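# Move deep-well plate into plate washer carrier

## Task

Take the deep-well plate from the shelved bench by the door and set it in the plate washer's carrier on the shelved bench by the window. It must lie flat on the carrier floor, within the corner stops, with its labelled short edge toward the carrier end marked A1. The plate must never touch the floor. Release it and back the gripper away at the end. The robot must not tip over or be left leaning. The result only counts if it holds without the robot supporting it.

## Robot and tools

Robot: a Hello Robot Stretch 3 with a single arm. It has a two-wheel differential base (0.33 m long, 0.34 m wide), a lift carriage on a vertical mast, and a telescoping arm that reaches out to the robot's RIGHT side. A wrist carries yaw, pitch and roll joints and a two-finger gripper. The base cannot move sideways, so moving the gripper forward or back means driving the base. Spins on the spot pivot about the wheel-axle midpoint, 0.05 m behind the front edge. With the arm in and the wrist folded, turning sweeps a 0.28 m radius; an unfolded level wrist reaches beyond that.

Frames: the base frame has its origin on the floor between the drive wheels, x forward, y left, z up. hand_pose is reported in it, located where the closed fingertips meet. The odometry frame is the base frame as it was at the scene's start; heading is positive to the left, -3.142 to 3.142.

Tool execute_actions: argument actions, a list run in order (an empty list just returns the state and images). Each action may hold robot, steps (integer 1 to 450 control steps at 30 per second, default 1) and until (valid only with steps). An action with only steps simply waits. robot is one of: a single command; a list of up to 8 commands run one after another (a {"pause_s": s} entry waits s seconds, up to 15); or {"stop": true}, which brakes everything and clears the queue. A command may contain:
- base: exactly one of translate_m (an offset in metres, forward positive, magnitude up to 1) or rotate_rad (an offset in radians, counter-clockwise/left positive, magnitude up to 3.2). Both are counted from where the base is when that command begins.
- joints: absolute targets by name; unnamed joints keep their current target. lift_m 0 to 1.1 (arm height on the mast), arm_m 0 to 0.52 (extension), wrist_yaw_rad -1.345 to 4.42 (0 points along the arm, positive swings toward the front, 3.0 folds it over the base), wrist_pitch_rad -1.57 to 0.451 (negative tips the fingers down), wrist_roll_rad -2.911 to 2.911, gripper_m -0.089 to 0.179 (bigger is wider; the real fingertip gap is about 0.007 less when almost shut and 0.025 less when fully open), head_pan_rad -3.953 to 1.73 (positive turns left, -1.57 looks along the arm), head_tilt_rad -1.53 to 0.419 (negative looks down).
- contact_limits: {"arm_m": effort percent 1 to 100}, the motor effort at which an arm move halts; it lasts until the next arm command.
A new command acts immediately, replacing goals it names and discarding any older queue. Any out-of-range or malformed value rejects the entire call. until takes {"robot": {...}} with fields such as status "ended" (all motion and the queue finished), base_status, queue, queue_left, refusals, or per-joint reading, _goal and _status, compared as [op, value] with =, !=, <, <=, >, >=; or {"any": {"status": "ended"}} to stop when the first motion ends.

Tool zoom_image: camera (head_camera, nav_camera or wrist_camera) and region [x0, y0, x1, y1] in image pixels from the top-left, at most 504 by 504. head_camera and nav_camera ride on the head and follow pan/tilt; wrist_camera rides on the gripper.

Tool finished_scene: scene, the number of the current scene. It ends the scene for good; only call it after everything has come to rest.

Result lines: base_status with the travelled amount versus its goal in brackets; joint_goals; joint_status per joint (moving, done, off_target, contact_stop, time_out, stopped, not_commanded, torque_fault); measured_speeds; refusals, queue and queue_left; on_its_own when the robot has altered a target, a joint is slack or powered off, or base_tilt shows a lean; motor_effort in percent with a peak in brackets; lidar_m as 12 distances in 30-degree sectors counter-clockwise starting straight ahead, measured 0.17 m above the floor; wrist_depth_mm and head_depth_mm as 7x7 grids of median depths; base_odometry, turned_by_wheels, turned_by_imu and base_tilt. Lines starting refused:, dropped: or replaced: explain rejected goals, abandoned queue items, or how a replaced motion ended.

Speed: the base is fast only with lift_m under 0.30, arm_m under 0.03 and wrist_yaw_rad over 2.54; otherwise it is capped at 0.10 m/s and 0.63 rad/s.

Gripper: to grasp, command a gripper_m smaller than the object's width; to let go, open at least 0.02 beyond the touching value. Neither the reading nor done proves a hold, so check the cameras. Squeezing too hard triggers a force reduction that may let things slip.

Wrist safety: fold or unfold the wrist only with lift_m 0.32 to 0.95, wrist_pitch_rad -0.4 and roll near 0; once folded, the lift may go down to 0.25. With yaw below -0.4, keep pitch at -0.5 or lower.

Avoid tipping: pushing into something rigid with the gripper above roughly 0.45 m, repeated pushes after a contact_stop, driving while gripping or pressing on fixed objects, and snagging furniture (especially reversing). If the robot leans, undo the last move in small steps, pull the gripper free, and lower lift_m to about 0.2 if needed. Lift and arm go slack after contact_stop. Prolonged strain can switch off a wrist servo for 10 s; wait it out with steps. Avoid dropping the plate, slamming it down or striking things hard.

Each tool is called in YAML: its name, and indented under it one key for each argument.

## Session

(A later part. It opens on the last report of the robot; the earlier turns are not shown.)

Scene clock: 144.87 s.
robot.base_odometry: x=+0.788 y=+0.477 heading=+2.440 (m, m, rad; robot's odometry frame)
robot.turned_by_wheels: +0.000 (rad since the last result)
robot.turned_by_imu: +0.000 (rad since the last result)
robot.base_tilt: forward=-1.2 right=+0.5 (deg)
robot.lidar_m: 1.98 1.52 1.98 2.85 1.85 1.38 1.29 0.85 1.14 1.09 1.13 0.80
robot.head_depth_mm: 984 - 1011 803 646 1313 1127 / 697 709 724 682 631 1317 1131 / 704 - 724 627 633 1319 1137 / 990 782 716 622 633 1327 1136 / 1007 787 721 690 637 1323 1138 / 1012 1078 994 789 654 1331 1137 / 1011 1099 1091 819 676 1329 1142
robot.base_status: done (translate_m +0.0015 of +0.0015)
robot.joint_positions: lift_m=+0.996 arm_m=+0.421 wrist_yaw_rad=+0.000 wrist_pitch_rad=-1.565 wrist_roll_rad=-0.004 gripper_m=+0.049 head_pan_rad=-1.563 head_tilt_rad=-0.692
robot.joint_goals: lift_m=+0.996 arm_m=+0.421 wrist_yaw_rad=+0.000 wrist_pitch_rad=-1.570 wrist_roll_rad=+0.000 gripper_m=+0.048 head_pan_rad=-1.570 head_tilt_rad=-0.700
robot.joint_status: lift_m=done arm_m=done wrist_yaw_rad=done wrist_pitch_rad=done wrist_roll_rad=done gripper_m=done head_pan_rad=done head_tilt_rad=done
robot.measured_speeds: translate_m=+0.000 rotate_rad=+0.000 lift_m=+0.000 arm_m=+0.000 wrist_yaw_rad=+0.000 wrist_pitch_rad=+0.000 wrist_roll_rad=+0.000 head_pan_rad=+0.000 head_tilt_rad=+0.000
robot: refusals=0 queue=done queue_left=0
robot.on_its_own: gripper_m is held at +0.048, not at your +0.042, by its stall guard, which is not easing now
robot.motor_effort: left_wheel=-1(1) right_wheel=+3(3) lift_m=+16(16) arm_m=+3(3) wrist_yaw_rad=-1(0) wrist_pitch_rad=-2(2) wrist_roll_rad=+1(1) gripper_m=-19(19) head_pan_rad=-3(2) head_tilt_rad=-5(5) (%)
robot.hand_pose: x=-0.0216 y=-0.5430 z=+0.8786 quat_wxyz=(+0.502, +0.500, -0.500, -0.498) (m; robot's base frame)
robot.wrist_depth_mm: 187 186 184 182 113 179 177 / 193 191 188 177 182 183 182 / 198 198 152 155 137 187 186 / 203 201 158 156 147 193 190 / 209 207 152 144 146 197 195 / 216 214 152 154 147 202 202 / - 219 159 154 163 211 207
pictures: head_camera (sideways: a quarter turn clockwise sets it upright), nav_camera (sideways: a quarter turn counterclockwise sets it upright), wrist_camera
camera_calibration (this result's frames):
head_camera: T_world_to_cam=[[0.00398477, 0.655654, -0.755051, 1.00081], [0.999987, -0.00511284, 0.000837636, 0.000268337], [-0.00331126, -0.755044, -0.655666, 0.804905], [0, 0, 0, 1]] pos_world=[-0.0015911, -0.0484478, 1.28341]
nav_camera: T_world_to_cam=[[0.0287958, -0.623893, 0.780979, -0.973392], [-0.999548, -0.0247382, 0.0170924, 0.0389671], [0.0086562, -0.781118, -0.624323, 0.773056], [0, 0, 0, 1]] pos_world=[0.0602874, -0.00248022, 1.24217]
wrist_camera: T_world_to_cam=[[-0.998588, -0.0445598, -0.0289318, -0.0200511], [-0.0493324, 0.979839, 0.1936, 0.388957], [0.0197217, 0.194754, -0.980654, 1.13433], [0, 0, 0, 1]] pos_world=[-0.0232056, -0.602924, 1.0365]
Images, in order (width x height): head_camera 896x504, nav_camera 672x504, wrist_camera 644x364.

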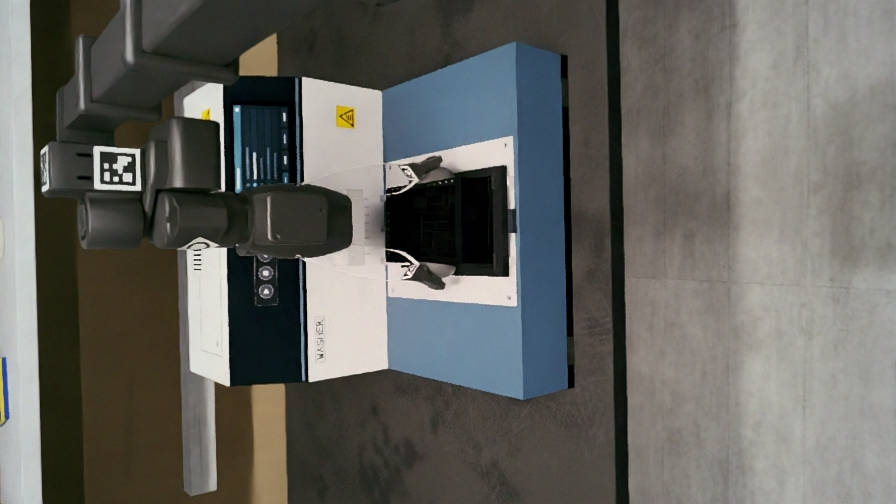

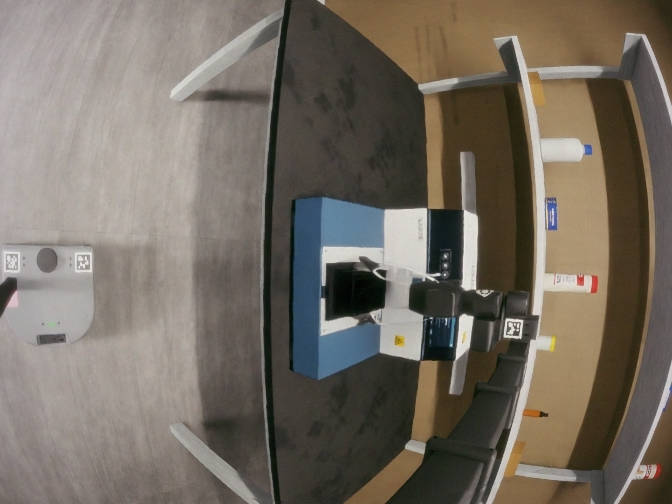

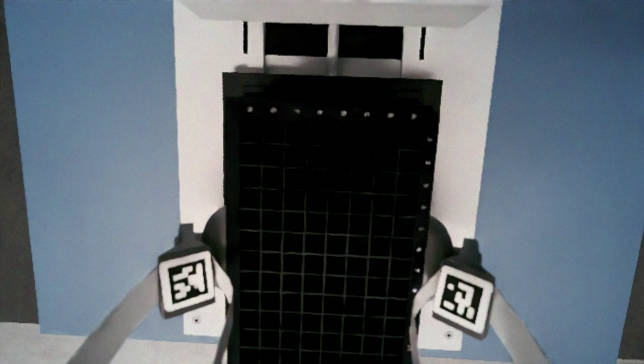

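execute_actions:
  actions:
    - {"robot":[{"joints":{"lift_m":0.992}},{"joints":{"gripper_m":0.15}},{"joints":{"lift_m":1.06}}],"steps":450,"until":{"robot":{"status":"ended"}}}

zoom_image:
  camera: "head_camera"
  region: [370,150,530,290]

zoom_image:
  camera: "wrist_camera"
  region: [200,60,460,364]

Scene clock: 149.57 s.
robot.base_odometry: x=+0.788 y=+0.477 heading=+2.440 (m, m, rad; robot's odometry frame)
robot.turned_by_wheels: +0.000 (rad since the last result)
robot.turned_by_imu: -0.001 (rad since the last result)
robot.base_tilt: forward=-1.1 right=+0.6 (deg)
robot.lidar_m: 1.98 1.52 1.98 2.85 1.86 1.38 1.29 0.85 1.14 1.09 1.13 0.80
robot.head_depth_mm: 1034 1089 1061 802 645 1306 1123 / 1000 1052 723 684 630 1315 1131 / - 927 707 639 632 1321 1133 / 1006 933 708 628 633 1322 1136 / 1008 788 719 691 635 1323 1136 / 1008 1077 994 789 654 1329 1142 / 1007 1099 1093 819 676 1329 1138
robot.base_status: done (translate_m +0.0015 of +0.0015)
robot.joint_positions: lift_m=+1.060 arm_m=+0.421 wrist_yaw_rad=+0.000 wrist_pitch_rad=-1.566 wrist_roll_rad=-0.004 gripper_m=+0.150 head_pan_rad=-1.563 head_tilt_rad=-0.692
robot.joint_goals: lift_m=+1.060 arm_m=+0.421 wrist_yaw_rad=+0.000 wrist_pitch_rad=-1.570 wrist_roll_rad=+0.000 gripper_m=+0.150 head_pan_rad=-1.570 head_tilt_rad=-0.700
robot.joint_status: lift_m=done arm_m=done wrist_yaw_rad=done wrist_pitch_rad=done wrist_roll_rad=done gripper_m=done head_pan_rad=done head_tilt_rad=done
robot.measured_speeds: translate_m=+0.000 rotate_rad=+0.000 lift_m=+0.000 arm_m=+0.000 wrist_yaw_rad=+0.000 wrist_pitch_rad=+0.000 wrist_roll_rad=+0.000 head_pan_rad=+0.000 head_tilt_rad=+0.000
robot: refusals=0 queue=done queue_left=0
robot.motor_effort: left_wheel=-1(1) right_wheel=+2(2) lift_m=+23(23) arm_m=+3(3) wrist_yaw_rad=+0(1) wrist_pitch_rad=-1(2) wrist_roll_rad=+1(1) gripper_m=+0(81) head_pan_rad=-2(2) head_tilt_rad=-4(5) (%)
robot.hand_pose: x=-0.0216 y=-0.5427 z=+0.9421 quat_wxyz=(+0.502, +0.500, -0.500, -0.498) (m; robot's base frame)
robot.wrist_depth_mm: 327 249 244 155 154 239 306 / 339 254 250 243 245 243 317 / 348 262 255 205 249 248 324 / 361 268 265 231 256 257 334 / 366 277 272 215 266 262 344 / 381 - 283 220 271 275 354 / - - - - - - -
pictures: head_camera (sideways: a quarter turn clockwise sets it upright), nav_camera (sideways: a quarter turn counterclockwise sets it upright), wrist_camera
camera_calibration (this result's frames):
head_camera: T_world_to_cam=[[0.00398477, 0.655654, -0.755051, 1.00081], [0.999987, -0.00511284, 0.000837638, 0.000268334], [-0.00331126, -0.755044, -0.655666, 0.804904], [0, 0, 0, 1]] pos_world=[-0.0015911, -0.0484478, 1.28341]
nav_camera: T_world_to_cam=[[0.0287958, -0.623893, 0.780979, -0.973392], [-0.999548, -0.0247382, 0.0170924, 0.0389671], [0.0086562, -0.781118, -0.624323, 0.773055], [0, 0, 0, 1]] pos_world=[0.0602874, -0.00248023, 1.24217]
wrist_camera: T_world_to_cam=[[-0.998588, -0.0445218, -0.0289851, -0.0181295], [-0.0493293, 0.979605, 0.194784, 0.375129], [0.0197218, 0.195939, -0.980418, 1.19699], [0, 0, 0, 1]] pos_world=[-0.0232058, -0.602823, 1.09996]
Images, in order (width x height): head_camera 896x504, nav_camera 672x504, wrist_camera 644x364.

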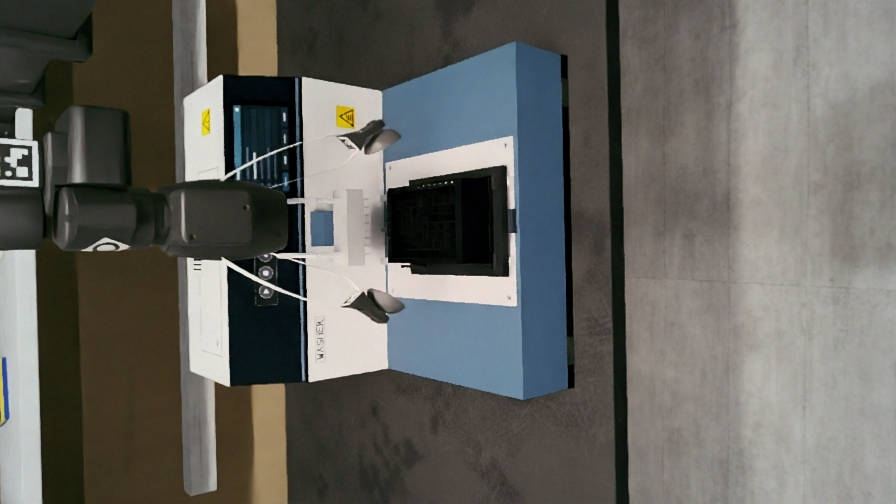

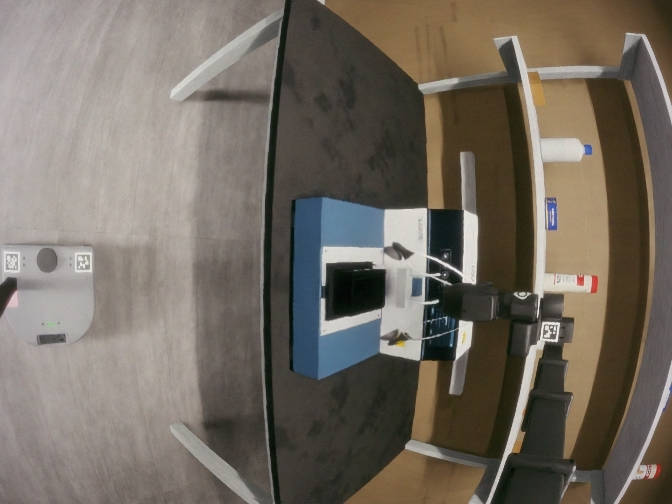

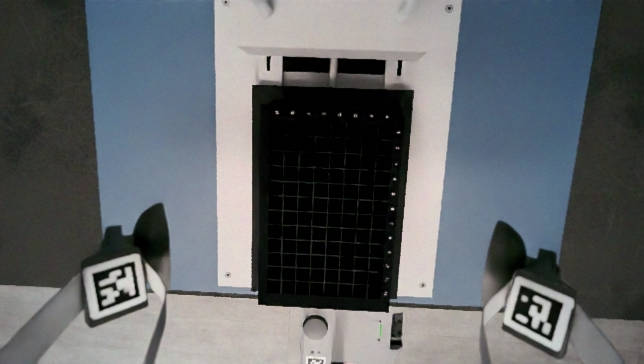

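Region (370, 150, 530, 290) of head_camera's 896x504 image, scaled by 3.150, with more detail than that image has; it fills the top 441 rows of this view, and the rest is white.

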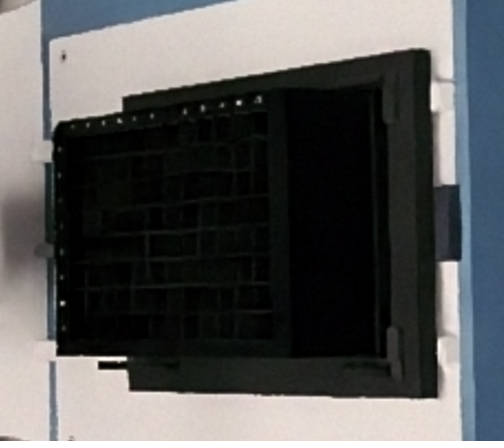

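Region (200, 60, 460, 364) of wrist_camera's 644x364 image, scaled by 1.658; it fills the left 431 columns of this view, and the rest is white.

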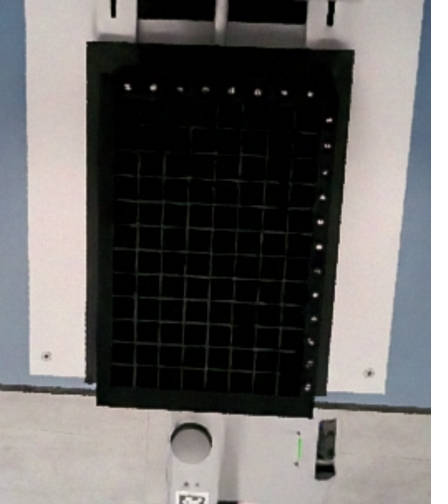

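zoom_image:
  camera: "wrist_camera"
  region: [240,75,420,135]

zoom_image:
  camera: "wrist_camera"
  region: [240,260,420,320]

zoom_image:
  camera: "head_camera"
  region: [450,160,520,280]

Region (240, 75, 420, 135) of wrist_camera's 644x364 image, scaled by 2.800.

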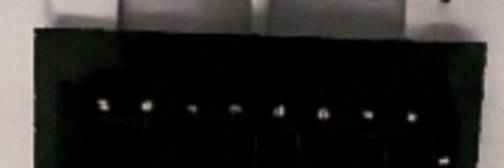

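Region (240, 260, 420, 320) of wrist_camera's 644x364 image, scaled by 2.800.

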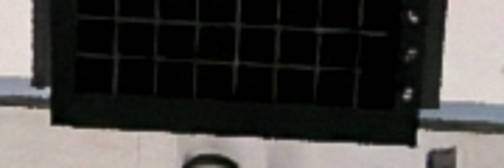

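Region (450, 160, 520, 280) of head_camera's 896x504 image, scaled by 4.200, with more detail than that image has; it fills the left 294 columns of this view, and the rest is white.

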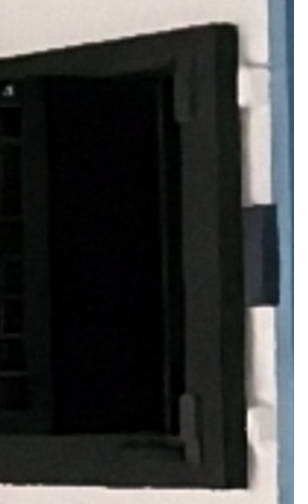

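execute_actions:
  actions:
    - {"robot":{"joints":{"arm_m":0.0,"head_pan_rad":-1.9},"base":{"translate_m":0.3}},"steps":450,"until":{"robot":{"status":"ended"}}}

Scene clock: 156.60 s.
robot.base_odometry: x=+0.559 y=+0.670 heading=+2.440 (m, m, rad; robot's odometry frame)
robot.turned_by_wheels: +0.000 (rad since the last result)
robot.turned_by_imu: +0.000 (rad since the last result)
robot.base_tilt: forward=-1.2 right=+0.5 (deg)
robot.lidar_m: 1.68 1.25 1.55 3.39 2.27 1.69 1.59 1.12 1.13 1.09 0.57 1.73
robot.head_depth_mm: - - - - - 1315 1126 / - - - - - 1316 1107 / - - - - - 1315 1159 / - - - - - - - / 1016 - - - - - - / 993 - - - - - 1096 / 960 - - 821 640 1268 1165
robot.base_status: done (translate_m +0.3000 of +0.3000)
robot.joint_positions: lift_m=+1.060 arm_m=+0.001 wrist_yaw_rad=+0.000 wrist_pitch_rad=-1.567 wrist_roll_rad=-0.004 gripper_m=+0.150 head_pan_rad=-1.893 head_tilt_rad=-0.692
robot.joint_goals: lift_m=+1.060 arm_m=+0.000 wrist_yaw_rad=+0.000 wrist_pitch_rad=-1.570 wrist_roll_rad=+0.000 gripper_m=+0.150 head_pan_rad=-1.900 head_tilt_rad=-0.700
robot.joint_status: lift_m=done arm_m=done wrist_yaw_rad=done wrist_pitch_rad=done wrist_roll_rad=done gripper_m=done head_pan_rad=done head_tilt_rad=done
robot.measured_speeds: translate_m=+0.000 rotate_rad=+0.000 lift_m=+0.000 arm_m=+0.000 wrist_yaw_rad=+0.000 wrist_pitch_rad=+0.000 wrist_roll_rad=+0.000 head_pan_rad=+0.000 head_tilt_rad=+0.000
robot: refusals=0 queue=done queue_left=0
robot.motor_effort: left_wheel=-1(2) right_wheel=+3(8) lift_m=+23(24) arm_m=-5(4) wrist_yaw_rad=+0(0) wrist_pitch_rad=-1(2) wrist_roll_rad=+1(1) gripper_m=+0(0) head_pan_rad=-3(21) head_tilt_rad=-5(5) (%)
robot.hand_pose: x=-0.0216 y=-0.1228 z=+0.9421 quat_wxyz=(+0.502, +0.500, -0.500, -0.498) (m; robot's base frame)
robot.wrist_depth_mm: - - - - - - - / - - - - - - - / - - - - - - - / - - - - - - - / - - - - - - - / - - - - - - - / - - - - - - -
pictures: head_camera (sideways: a quarter turn clockwise sets it upright), nav_camera (sideways: a quarter turn counterclockwise sets it upright), wrist_camera
camera_calibration (this result's frames):
head_camera: T_world_to_cam=[[0.216126, 0.619024, -0.755049, 0.999517], [0.944428, -0.328717, 0.000837599, 0.000607293], [-0.247679, -0.713271, -0.655668, 0.806398], [0, 0, 0, 1]] pos_world=[-0.0168679, -0.0433452, 1.28341]
nav_camera: T_world_to_cam=[[-0.174826, -0.599592, 0.780977, -0.972147], [-0.953681, 0.300332, 0.0170923, 0.0386874], [-0.244801, -0.741815, -0.624325, 0.774605], [0, 0, 0, 1]] pos_world=[0.0565633, -0.0198968, 1.24217]
wrist_camera: T_world_to_cam=[[-0.998588, -0.0445163, -0.0289908, 0.000570133], [-0.0493276, 0.97958, 0.194912, -0.0363028], [0.0197221, 0.196066, -0.980392, 1.11471], [0, 0, 0, 1]] pos_world=[-0.0232059, -0.182971, 1.09995]
Images, in order (width x height): head_camera 896x504, nav_camera 672x504, wrist_camera 644x364.

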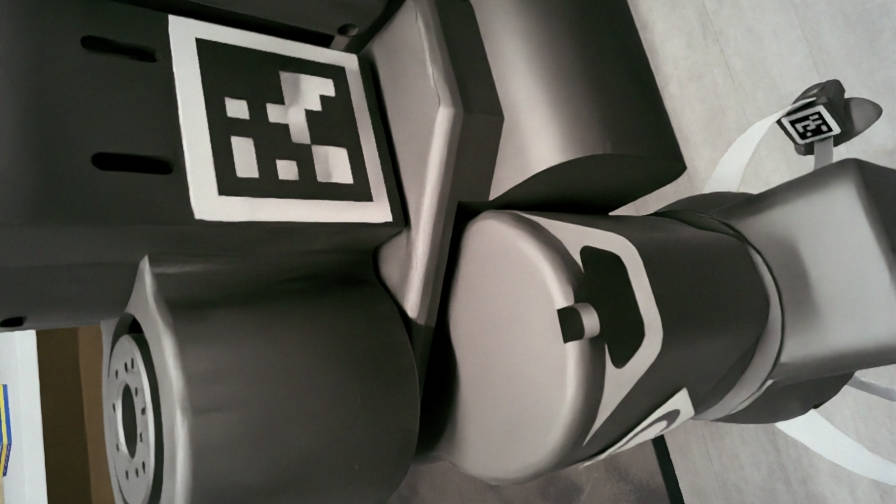

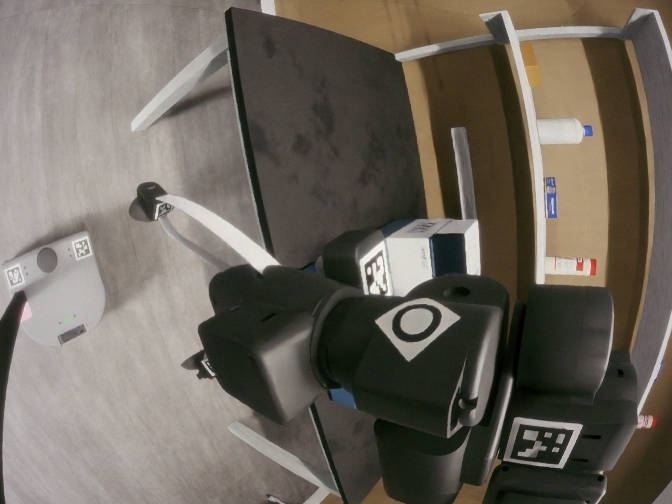

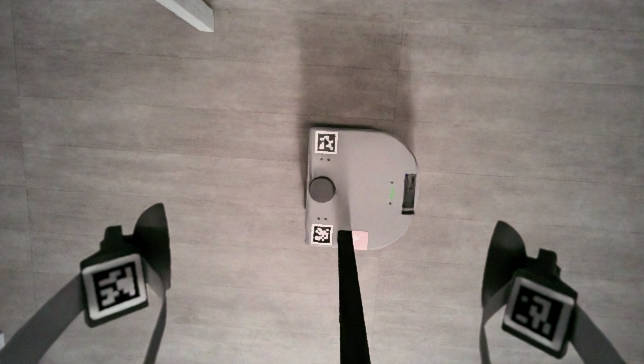

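The arm blocks the view of the plate, so I'm lowering it for a final check.

execute_actions:
  actions:
    - {"robot":{"joints":{"lift_m":0.8,"head_pan_rad":-2.1,"head_tilt_rad":-0.6}},"steps":450,"until":{"robot":{"status":"ended"}}}

zoom_image:
  camera: "head_camera"
  region: [350,150,550,350]

Scene clock: 160.80 s.
robot.base_odometry: x=+0.559 y=+0.670 heading=+2.440 (m, m, rad; robot's odometry frame)
robot.turned_by_wheels: +0.000 (rad since the last result)
robot.turned_by_imu: -0.001 (rad since the last result)
robot.base_tilt: forward=-1.1 right=+0.6 (deg)
robot.lidar_m: 1.68 1.26 1.55 3.02 2.27 1.69 1.59 1.12 1.14 1.09 0.57 1.74
robot.head_depth_mm: 1299 1589 1266 898 1636 1381 1168 / 1226 1429 1274 835 1548 1380 - / 1179 1361 1141 739 727 1424 - / 1132 1250 811 708 674 1390 - / 1054 1186 768 749 646 1329 - / 996 1129 735 763 690 628 1202 / 943 1086 789 884 713 595 1184
robot.base_status: done (translate_m +0.3000 of +0.3000)
robot.joint_positions: lift_m=+0.800 arm_m=+0.001 wrist_yaw_rad=+0.000 wrist_pitch_rad=-1.567 wrist_roll_rad=-0.004 gripper_m=+0.150 head_pan_rad=-2.093 head_tilt_rad=-0.606
robot.joint_goals: lift_m=+0.800 arm_m=+0.000 wrist_yaw_rad=+0.000 wrist_pitch_rad=-1.570 wrist_roll_rad=+0.000 gripper_m=+0.150 head_pan_rad=-2.100 head_tilt_rad=-0.600
robot.joint_status: lift_m=done arm_m=done wrist_yaw_rad=done wrist_pitch_rad=done wrist_roll_rad=done gripper_m=done head_pan_rad=done head_tilt_rad=done
robot.measured_speeds: translate_m=+0.000 rotate_rad=+0.000 lift_m=+0.000 arm_m=+0.000 wrist_yaw_rad=+0.000 wrist_pitch_rad=+0.000 wrist_roll_rad=+0.000 head_pan_rad=+0.000 head_tilt_rad=+0.000
robot: refusals=0 queue=done queue_left=0
robot.motor_effort: left_wheel=-1(1) right_wheel=+3(2) lift_m=+15(22) arm_m=-5(5) wrist_yaw_rad=+0(1) wrist_pitch_rad=-1(1) wrist_roll_rad=+1(1) gripper_m=+0(0) head_pan_rad=-3(14) head_tilt_rad=+4(18) (%)
robot.hand_pose: x=-0.0216 y=-0.1228 z=+0.6826 quat_wxyz=(+0.502, +0.500, -0.500, -0.498) (m; robot's base frame)
robot.wrist_depth_mm: 841 849 825 826 794 804 787 / 866 854 848 843 821 816 790 / 895 884 869 854 838 838 818 / 920 878 905 885 - 853 868 / 938 897 941 - - 849 851 / 946 - 921 946 912 941 891 / 975 981 955 961 953 946 909
pictures: head_camera (sideways: a quarter turn clockwise sets it upright), nav_camera (sideways: a quarter turn counterclockwise sets it upright), wrist_camera
camera_calibration (this result's frames):
head_camera: T_world_to_cam=[[0.3015, 0.506091, -0.808065, 1.0681], [0.860445, -0.50954, 0.00191797, -0.000287077], [-0.410771, -0.695874, -0.58909, 0.720785], [0, 0, 0, 1]] pos_world=[-0.0257085, -0.0391295, 1.28771]
nav_camera: T_world_to_cam=[[-0.256121, -0.493432, 0.83122, -1.03715], [-0.874334, 0.484973, 0.0184857, 0.0363874], [-0.412241, -0.722029, -0.555636, 0.686265], [0, 0, 0, 1]] pos_world=[0.0490849, -0.0339066, 1.24274]
wrist_camera: T_world_to_cam=[[-0.998588, -0.0445166, -0.0289908, -0.00695222], [-0.0493279, 0.97958, 0.194912, 0.0142672], [0.019722, 0.196066, -0.980392, 0.86032], [0, 0, 0, 1]] pos_world=[-0.0232059, -0.182965, 0.840469]
Images, in order (width x height): head_camera 896x504, nav_camera 672x504, wrist_camera 644x364.

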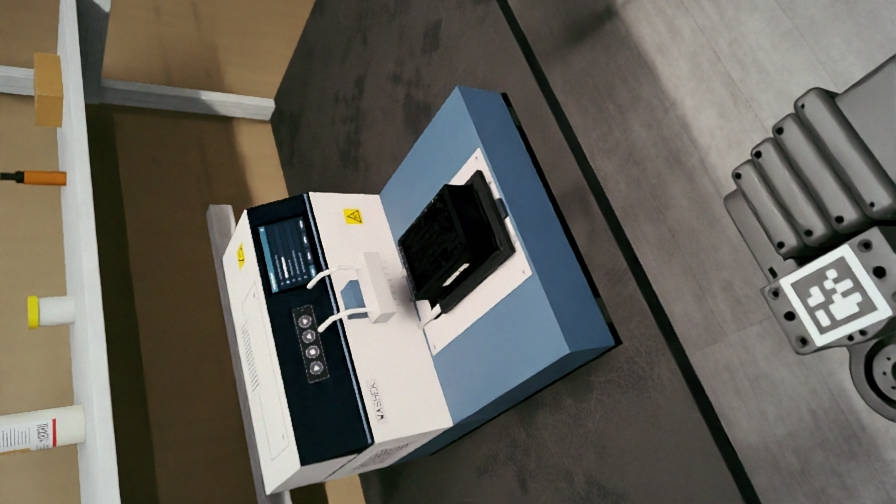

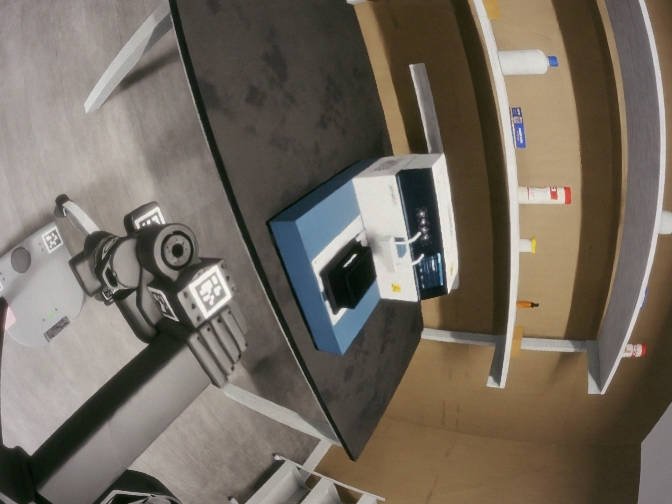

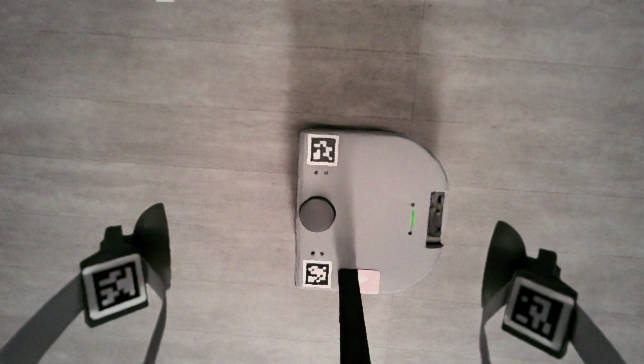

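Region (350, 150, 550, 350) of head_camera's 896x504 image, scaled by 2.520, with more detail than that image has.

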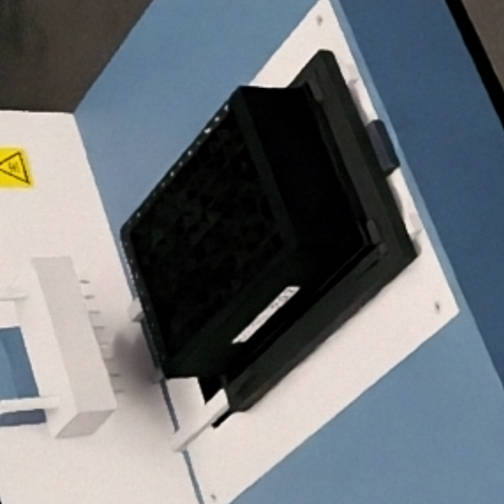

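finished_scene:
  scene: 1

The scene is finished: the task was done.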